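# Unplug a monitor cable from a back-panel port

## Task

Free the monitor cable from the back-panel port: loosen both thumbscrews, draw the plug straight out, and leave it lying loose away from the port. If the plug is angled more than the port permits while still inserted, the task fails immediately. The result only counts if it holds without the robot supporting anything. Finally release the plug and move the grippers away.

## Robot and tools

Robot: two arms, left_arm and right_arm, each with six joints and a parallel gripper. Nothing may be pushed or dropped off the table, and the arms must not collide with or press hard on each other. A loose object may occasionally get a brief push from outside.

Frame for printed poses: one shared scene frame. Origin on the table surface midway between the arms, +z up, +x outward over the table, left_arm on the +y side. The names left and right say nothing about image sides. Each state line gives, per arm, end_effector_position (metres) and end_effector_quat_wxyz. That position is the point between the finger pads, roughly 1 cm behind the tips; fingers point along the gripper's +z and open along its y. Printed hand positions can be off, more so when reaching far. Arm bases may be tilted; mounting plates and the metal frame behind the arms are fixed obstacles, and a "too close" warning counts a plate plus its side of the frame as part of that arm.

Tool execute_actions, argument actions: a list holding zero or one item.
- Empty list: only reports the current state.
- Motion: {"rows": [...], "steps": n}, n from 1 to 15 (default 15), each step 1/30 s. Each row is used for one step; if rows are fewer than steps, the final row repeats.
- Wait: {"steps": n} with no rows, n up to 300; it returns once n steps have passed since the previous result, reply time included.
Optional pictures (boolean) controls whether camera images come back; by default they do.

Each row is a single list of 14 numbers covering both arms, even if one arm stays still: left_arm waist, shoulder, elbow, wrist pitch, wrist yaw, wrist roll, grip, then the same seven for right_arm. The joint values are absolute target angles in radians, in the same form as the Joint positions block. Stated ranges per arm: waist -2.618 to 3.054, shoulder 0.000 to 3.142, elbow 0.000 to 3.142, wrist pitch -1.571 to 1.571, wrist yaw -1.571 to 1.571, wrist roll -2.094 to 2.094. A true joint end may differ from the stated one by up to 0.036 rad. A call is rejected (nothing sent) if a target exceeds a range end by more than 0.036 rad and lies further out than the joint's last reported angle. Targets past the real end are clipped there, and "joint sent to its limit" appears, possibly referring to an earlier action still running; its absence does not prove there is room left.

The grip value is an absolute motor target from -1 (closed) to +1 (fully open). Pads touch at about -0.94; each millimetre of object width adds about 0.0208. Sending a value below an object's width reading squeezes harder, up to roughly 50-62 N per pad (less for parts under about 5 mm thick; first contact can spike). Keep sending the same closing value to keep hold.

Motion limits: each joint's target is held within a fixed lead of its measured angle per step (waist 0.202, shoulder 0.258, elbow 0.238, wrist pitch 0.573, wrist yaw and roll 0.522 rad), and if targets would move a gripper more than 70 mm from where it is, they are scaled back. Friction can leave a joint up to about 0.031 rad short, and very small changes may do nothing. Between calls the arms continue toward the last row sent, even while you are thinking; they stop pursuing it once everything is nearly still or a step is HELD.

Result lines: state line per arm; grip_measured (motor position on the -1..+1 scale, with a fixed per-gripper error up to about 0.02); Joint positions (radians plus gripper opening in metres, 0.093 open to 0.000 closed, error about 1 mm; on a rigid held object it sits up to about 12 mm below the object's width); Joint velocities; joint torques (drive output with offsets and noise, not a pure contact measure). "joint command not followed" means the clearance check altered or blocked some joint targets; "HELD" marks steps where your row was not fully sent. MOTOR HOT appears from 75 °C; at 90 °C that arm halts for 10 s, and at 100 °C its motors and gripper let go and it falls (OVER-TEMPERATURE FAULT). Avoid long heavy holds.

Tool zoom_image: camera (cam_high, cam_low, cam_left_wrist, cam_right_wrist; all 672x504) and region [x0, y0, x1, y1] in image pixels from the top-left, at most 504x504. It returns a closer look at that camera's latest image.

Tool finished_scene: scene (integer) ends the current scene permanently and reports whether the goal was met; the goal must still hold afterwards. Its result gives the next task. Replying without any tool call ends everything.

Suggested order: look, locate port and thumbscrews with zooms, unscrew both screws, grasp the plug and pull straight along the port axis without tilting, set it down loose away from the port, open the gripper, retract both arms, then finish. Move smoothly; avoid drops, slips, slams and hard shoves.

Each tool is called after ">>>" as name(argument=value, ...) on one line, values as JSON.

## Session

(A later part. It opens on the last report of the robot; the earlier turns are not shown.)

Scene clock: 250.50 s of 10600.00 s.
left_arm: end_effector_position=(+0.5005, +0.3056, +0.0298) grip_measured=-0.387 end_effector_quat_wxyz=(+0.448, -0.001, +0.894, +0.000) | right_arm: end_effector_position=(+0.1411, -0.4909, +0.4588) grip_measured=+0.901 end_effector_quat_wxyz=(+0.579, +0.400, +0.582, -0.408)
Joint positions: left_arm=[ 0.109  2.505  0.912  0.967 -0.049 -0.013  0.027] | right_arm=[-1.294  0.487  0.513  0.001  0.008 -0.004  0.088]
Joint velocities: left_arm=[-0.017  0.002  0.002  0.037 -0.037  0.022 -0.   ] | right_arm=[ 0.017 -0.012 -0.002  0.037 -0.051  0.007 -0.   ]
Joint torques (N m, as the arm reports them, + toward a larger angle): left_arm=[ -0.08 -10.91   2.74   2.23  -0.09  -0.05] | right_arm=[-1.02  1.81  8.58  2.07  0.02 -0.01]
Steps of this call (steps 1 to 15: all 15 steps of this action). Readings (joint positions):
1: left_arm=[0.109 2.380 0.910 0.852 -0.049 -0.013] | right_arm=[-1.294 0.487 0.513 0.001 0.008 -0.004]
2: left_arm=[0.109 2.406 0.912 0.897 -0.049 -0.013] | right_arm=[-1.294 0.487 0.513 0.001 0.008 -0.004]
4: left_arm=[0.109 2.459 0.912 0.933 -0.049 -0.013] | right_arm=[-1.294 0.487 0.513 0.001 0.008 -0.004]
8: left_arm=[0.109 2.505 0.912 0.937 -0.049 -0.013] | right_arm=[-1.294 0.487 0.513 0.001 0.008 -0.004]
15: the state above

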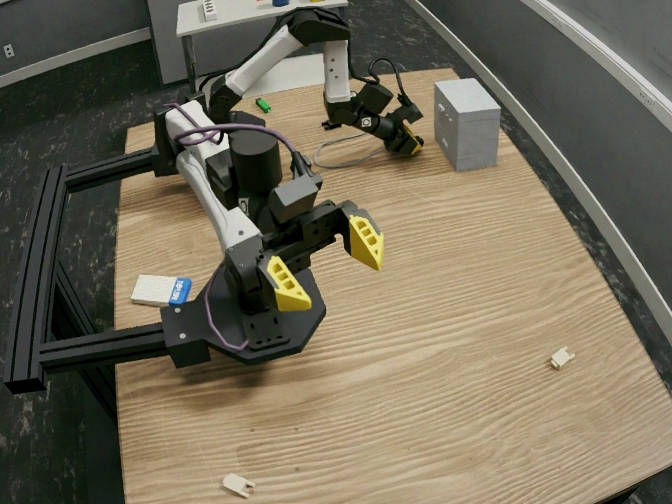

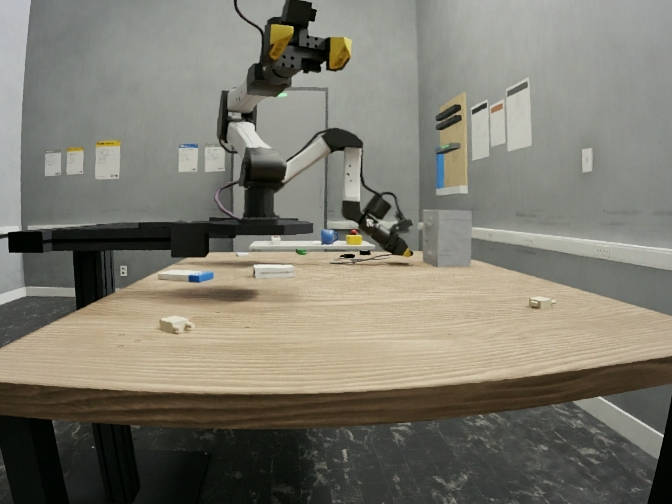

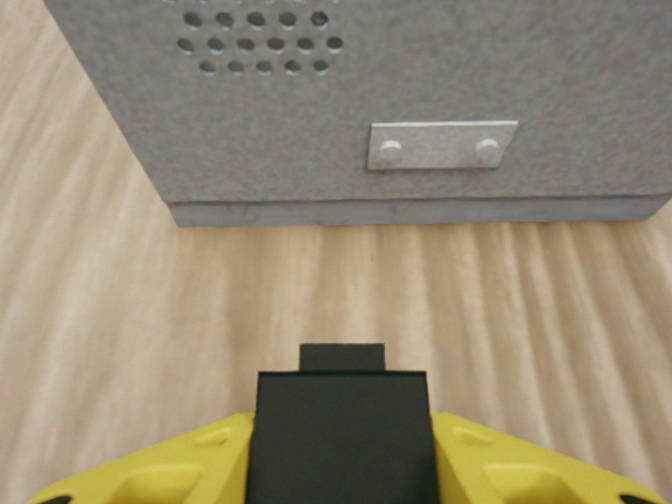

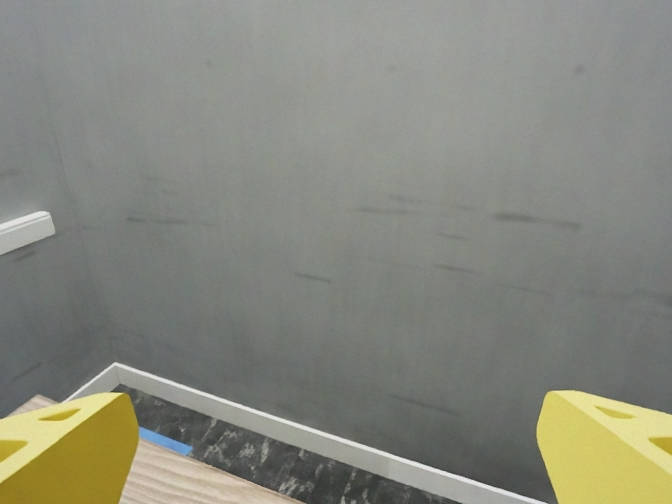

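>>> execute_actions(actions=[{"rows":[[0.109,2.555,0.9,0.99,-0.056,-0.02,-0.4,-1.3,0.5,0.5,0,0,0,0.9]]}], pictures=false)

>>> execute_actions(actions=[{"rows":[[0.109,2.555,0.9,0.99,-0.056,-0.02,0.3,-1.3,0.5,0.5,0,0,0,0.9]]}], pictures=false)

>>> execute_actions(actions=[{"rows":[[0.109,2.1,0.75,0.65,-0.056,-0.02,0.3,-1.3,0.5,0.5,0,0,0,0.9]]}])

Scene clock: 253.23 s of 10600.00 s.
left_arm: end_effector_position=(+0.4924, +0.3056, +0.0134) grip_measured=-0.387 end_effector_quat_wxyz=(+0.436, -0.001, +0.900, +0.001) | right_arm: end_effector_position=(+0.1411, -0.4909, +0.4588) grip_measured=+0.901 end_effector_quat_wxyz=(+0.579, +0.400, +0.582, -0.408)
Joint positions: left_arm=[ 0.109  2.548  0.912  0.983 -0.049 -0.013  0.027] | right_arm=[-1.294  0.487  0.513  0.001  0.008 -0.004  0.088]
Joint velocities: left_arm=[-0.007 -0.017 -0.007  0.037 -0.037 -0.022  0.001] | right_arm=[ 0.002  0.007  0.017 -0.037  0.007  0.037 -0.001]
Joint torques (N m, as the arm reports them, + toward a larger angle): left_arm=[ 0.03 -9.81  2.19  2.14 -0.07 -0.04] | right_arm=[-0.88  1.7   8.79  2.11  0.06  0.01]
Steps of this call (steps 1 to 15: the robot went on to your last target; steps 16 to 67: nothing new was sent; steps 68 to 82: all 15 steps of this action). Readings (joint positions):
68: left_arm=[0.109 2.509 0.912 0.977 -0.049 -0.013] | right_arm=[-1.294 0.487 0.513 0.001 0.008 -0.004]
69: left_arm=[0.109 2.516 0.912 0.983 -0.049 -0.013] | right_arm=[-1.294 0.487 0.513 0.001 0.008 -0.004]
71: left_arm=[0.109 2.532 0.912 0.984 -0.049 -0.013] | right_arm=[-1.294 0.487 0.513 0.001 0.008 -0.004]
75: left_arm=[0.109 2.548 0.912 0.982 -0.049 -0.013] | right_arm=[-1.294 0.487 0.513 0.001 0.008 -0.004]
82: the state above

Scene clock: 253.73 s of 10600.00 s.
left_arm: end_effector_position=(+0.4925, +0.3056, +0.0136) grip_measured=+0.298 end_effector_quat_wxyz=(+0.436, -0.001, +0.900, +0.001) | right_arm: end_effector_position=(+0.1411, -0.4909, +0.4588) grip_measured=+0.901 end_effector_quat_wxyz=(+0.579, +0.400, +0.582, -0.408)
Joint positions: left_arm=[ 0.109  2.548  0.912  0.983 -0.049 -0.013  0.059] | right_arm=[-1.294  0.487  0.513  0.001  0.008 -0.004  0.088]
Joint velocities: left_arm=[ 0.002 -0.012 -0.012 -0.066 -0.007  0.007 -0.001] | right_arm=[ 0.007 -0.002  0.022  0.037  0.007  0.007 -0.   ]
Joint torques (N m, as the arm reports them, + toward a larger angle): left_arm=[ 0.02 -9.7   2.4   2.13 -0.11 -0.05] | right_arm=[-1.07  1.7   8.91  2.14  0.06  0.03]
Steps of this call (steps 1 to 15: all 15 steps of this action). Readings (joint positions):
1: left_arm=[0.109 2.548 0.912 0.983 -0.049 -0.013] | right_arm=[-1.294 0.487 0.513 0.001 0.008 -0.004]
2: left_arm=[0.109 2.548 0.912 0.983 -0.049 -0.013] | right_arm=[-1.294 0.487 0.513 0.001 0.008 -0.004]
4: left_arm=[0.109 2.548 0.912 0.983 -0.049 -0.013] | right_arm=[-1.294 0.487 0.513 0.001 0.008 -0.004]
8: left_arm=[0.109 2.548 0.912 0.983 -0.049 -0.013] | right_arm=[-1.294 0.487 0.513 0.001 0.008 -0.004]
15: the state above

Scene clock: 254.23 s of 10600.00 s.
left_arm: end_effector_position=(+0.4791, +0.3083, +0.1209) grip_measured=+0.298 end_effector_quat_wxyz=(+0.436, -0.001, +0.900, +0.001) | right_arm: end_effector_position=(+0.1411, -0.4909, +0.4588) grip_measured=+0.901 end_effector_quat_wxyz=(+0.579, +0.400, +0.582, -0.408)
Joint positions: left_arm=[ 0.109  2.087  0.759  0.677 -0.049 -0.013  0.059] | right_arm=[-1.294  0.487  0.513  0.001  0.008 -0.004  0.088]
Joint velocities: left_arm=[ 0.022  0.007  0.002 -0.198 -0.022  0.081  0.   ] | right_arm=[-0.002 -0.012 -0.002  0.022 -0.022 -0.037 -0.   ]
Joint torques (N m, as the arm reports them, + toward a larger angle): left_arm=[-0.03 -8.04  4.44  2.03 -0.09 -0.04] | right_arm=[-1.08  1.88  8.73  2.15  0.04 -0.02]
Steps of this call (steps 1 to 15: all 15 steps of this action). Readings (joint positions):
1: left_arm=[0.109 2.511 0.889 0.932 -0.049 -0.013] | right_arm=[-1.294 0.487 0.513 0.001 0.008 -0.004]
2: left_arm=[0.109 2.438 0.834 0.857 -0.049 -0.013] | right_arm=[-1.294 0.487 0.513 0.001 0.008 -0.004]
4: left_arm=[0.109 2.275 0.760 0.748 -0.049 -0.013] | right_arm=[-1.294 0.487 0.513 0.001 0.008 -0.004]
8: left_arm=[0.109 2.085 0.757 0.724 -0.049 -0.013] | right_arm=[-1.294 0.487 0.513 0.001 0.008 -0.004]
15: the state above

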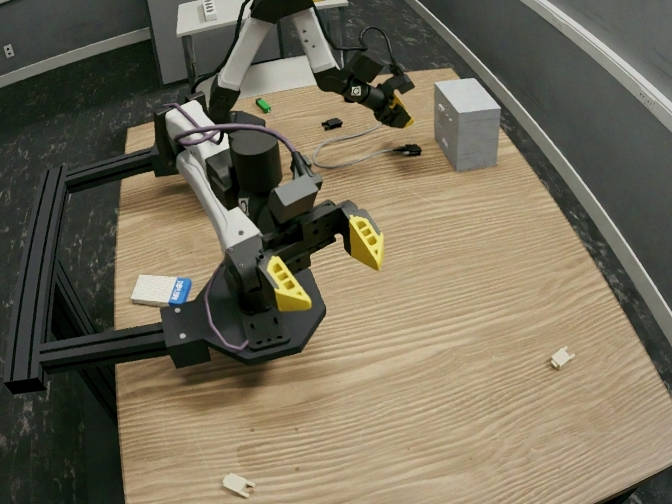

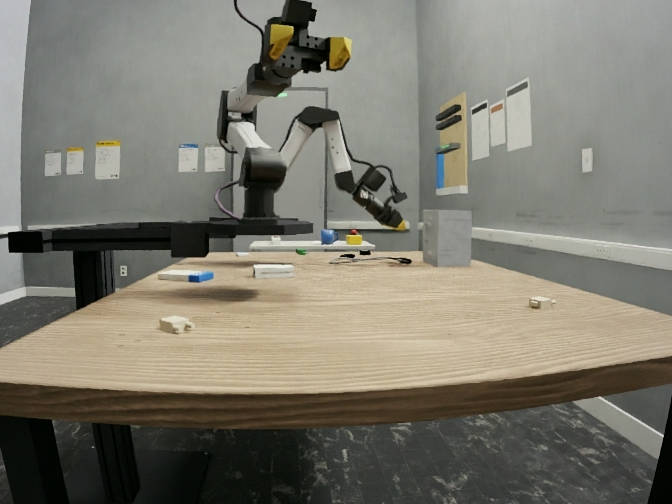

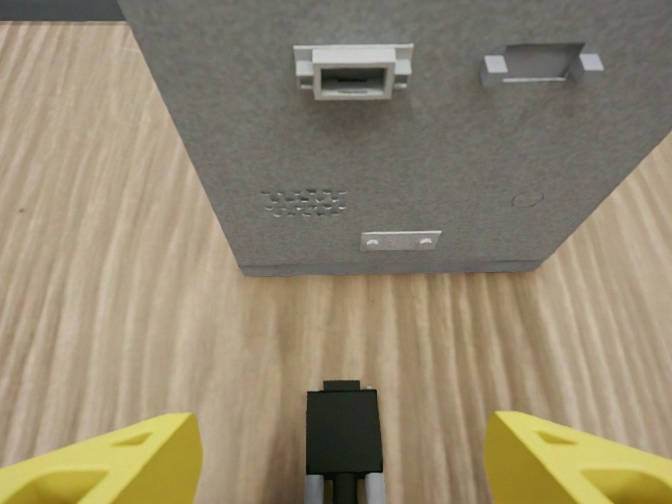

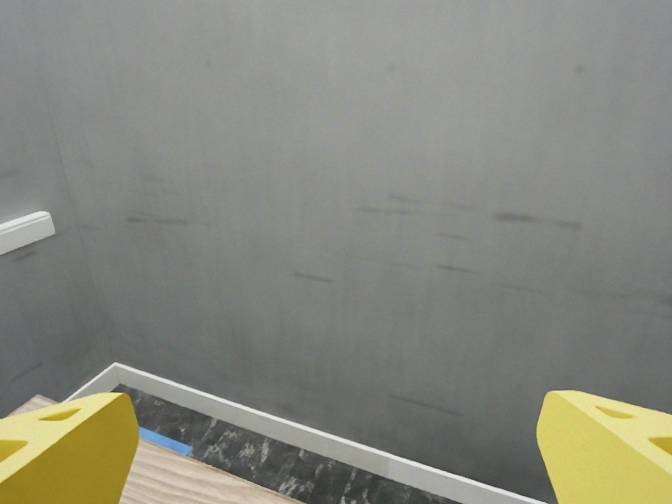

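>>> finished_scene(scene=2)

The scene is finished: the task was done.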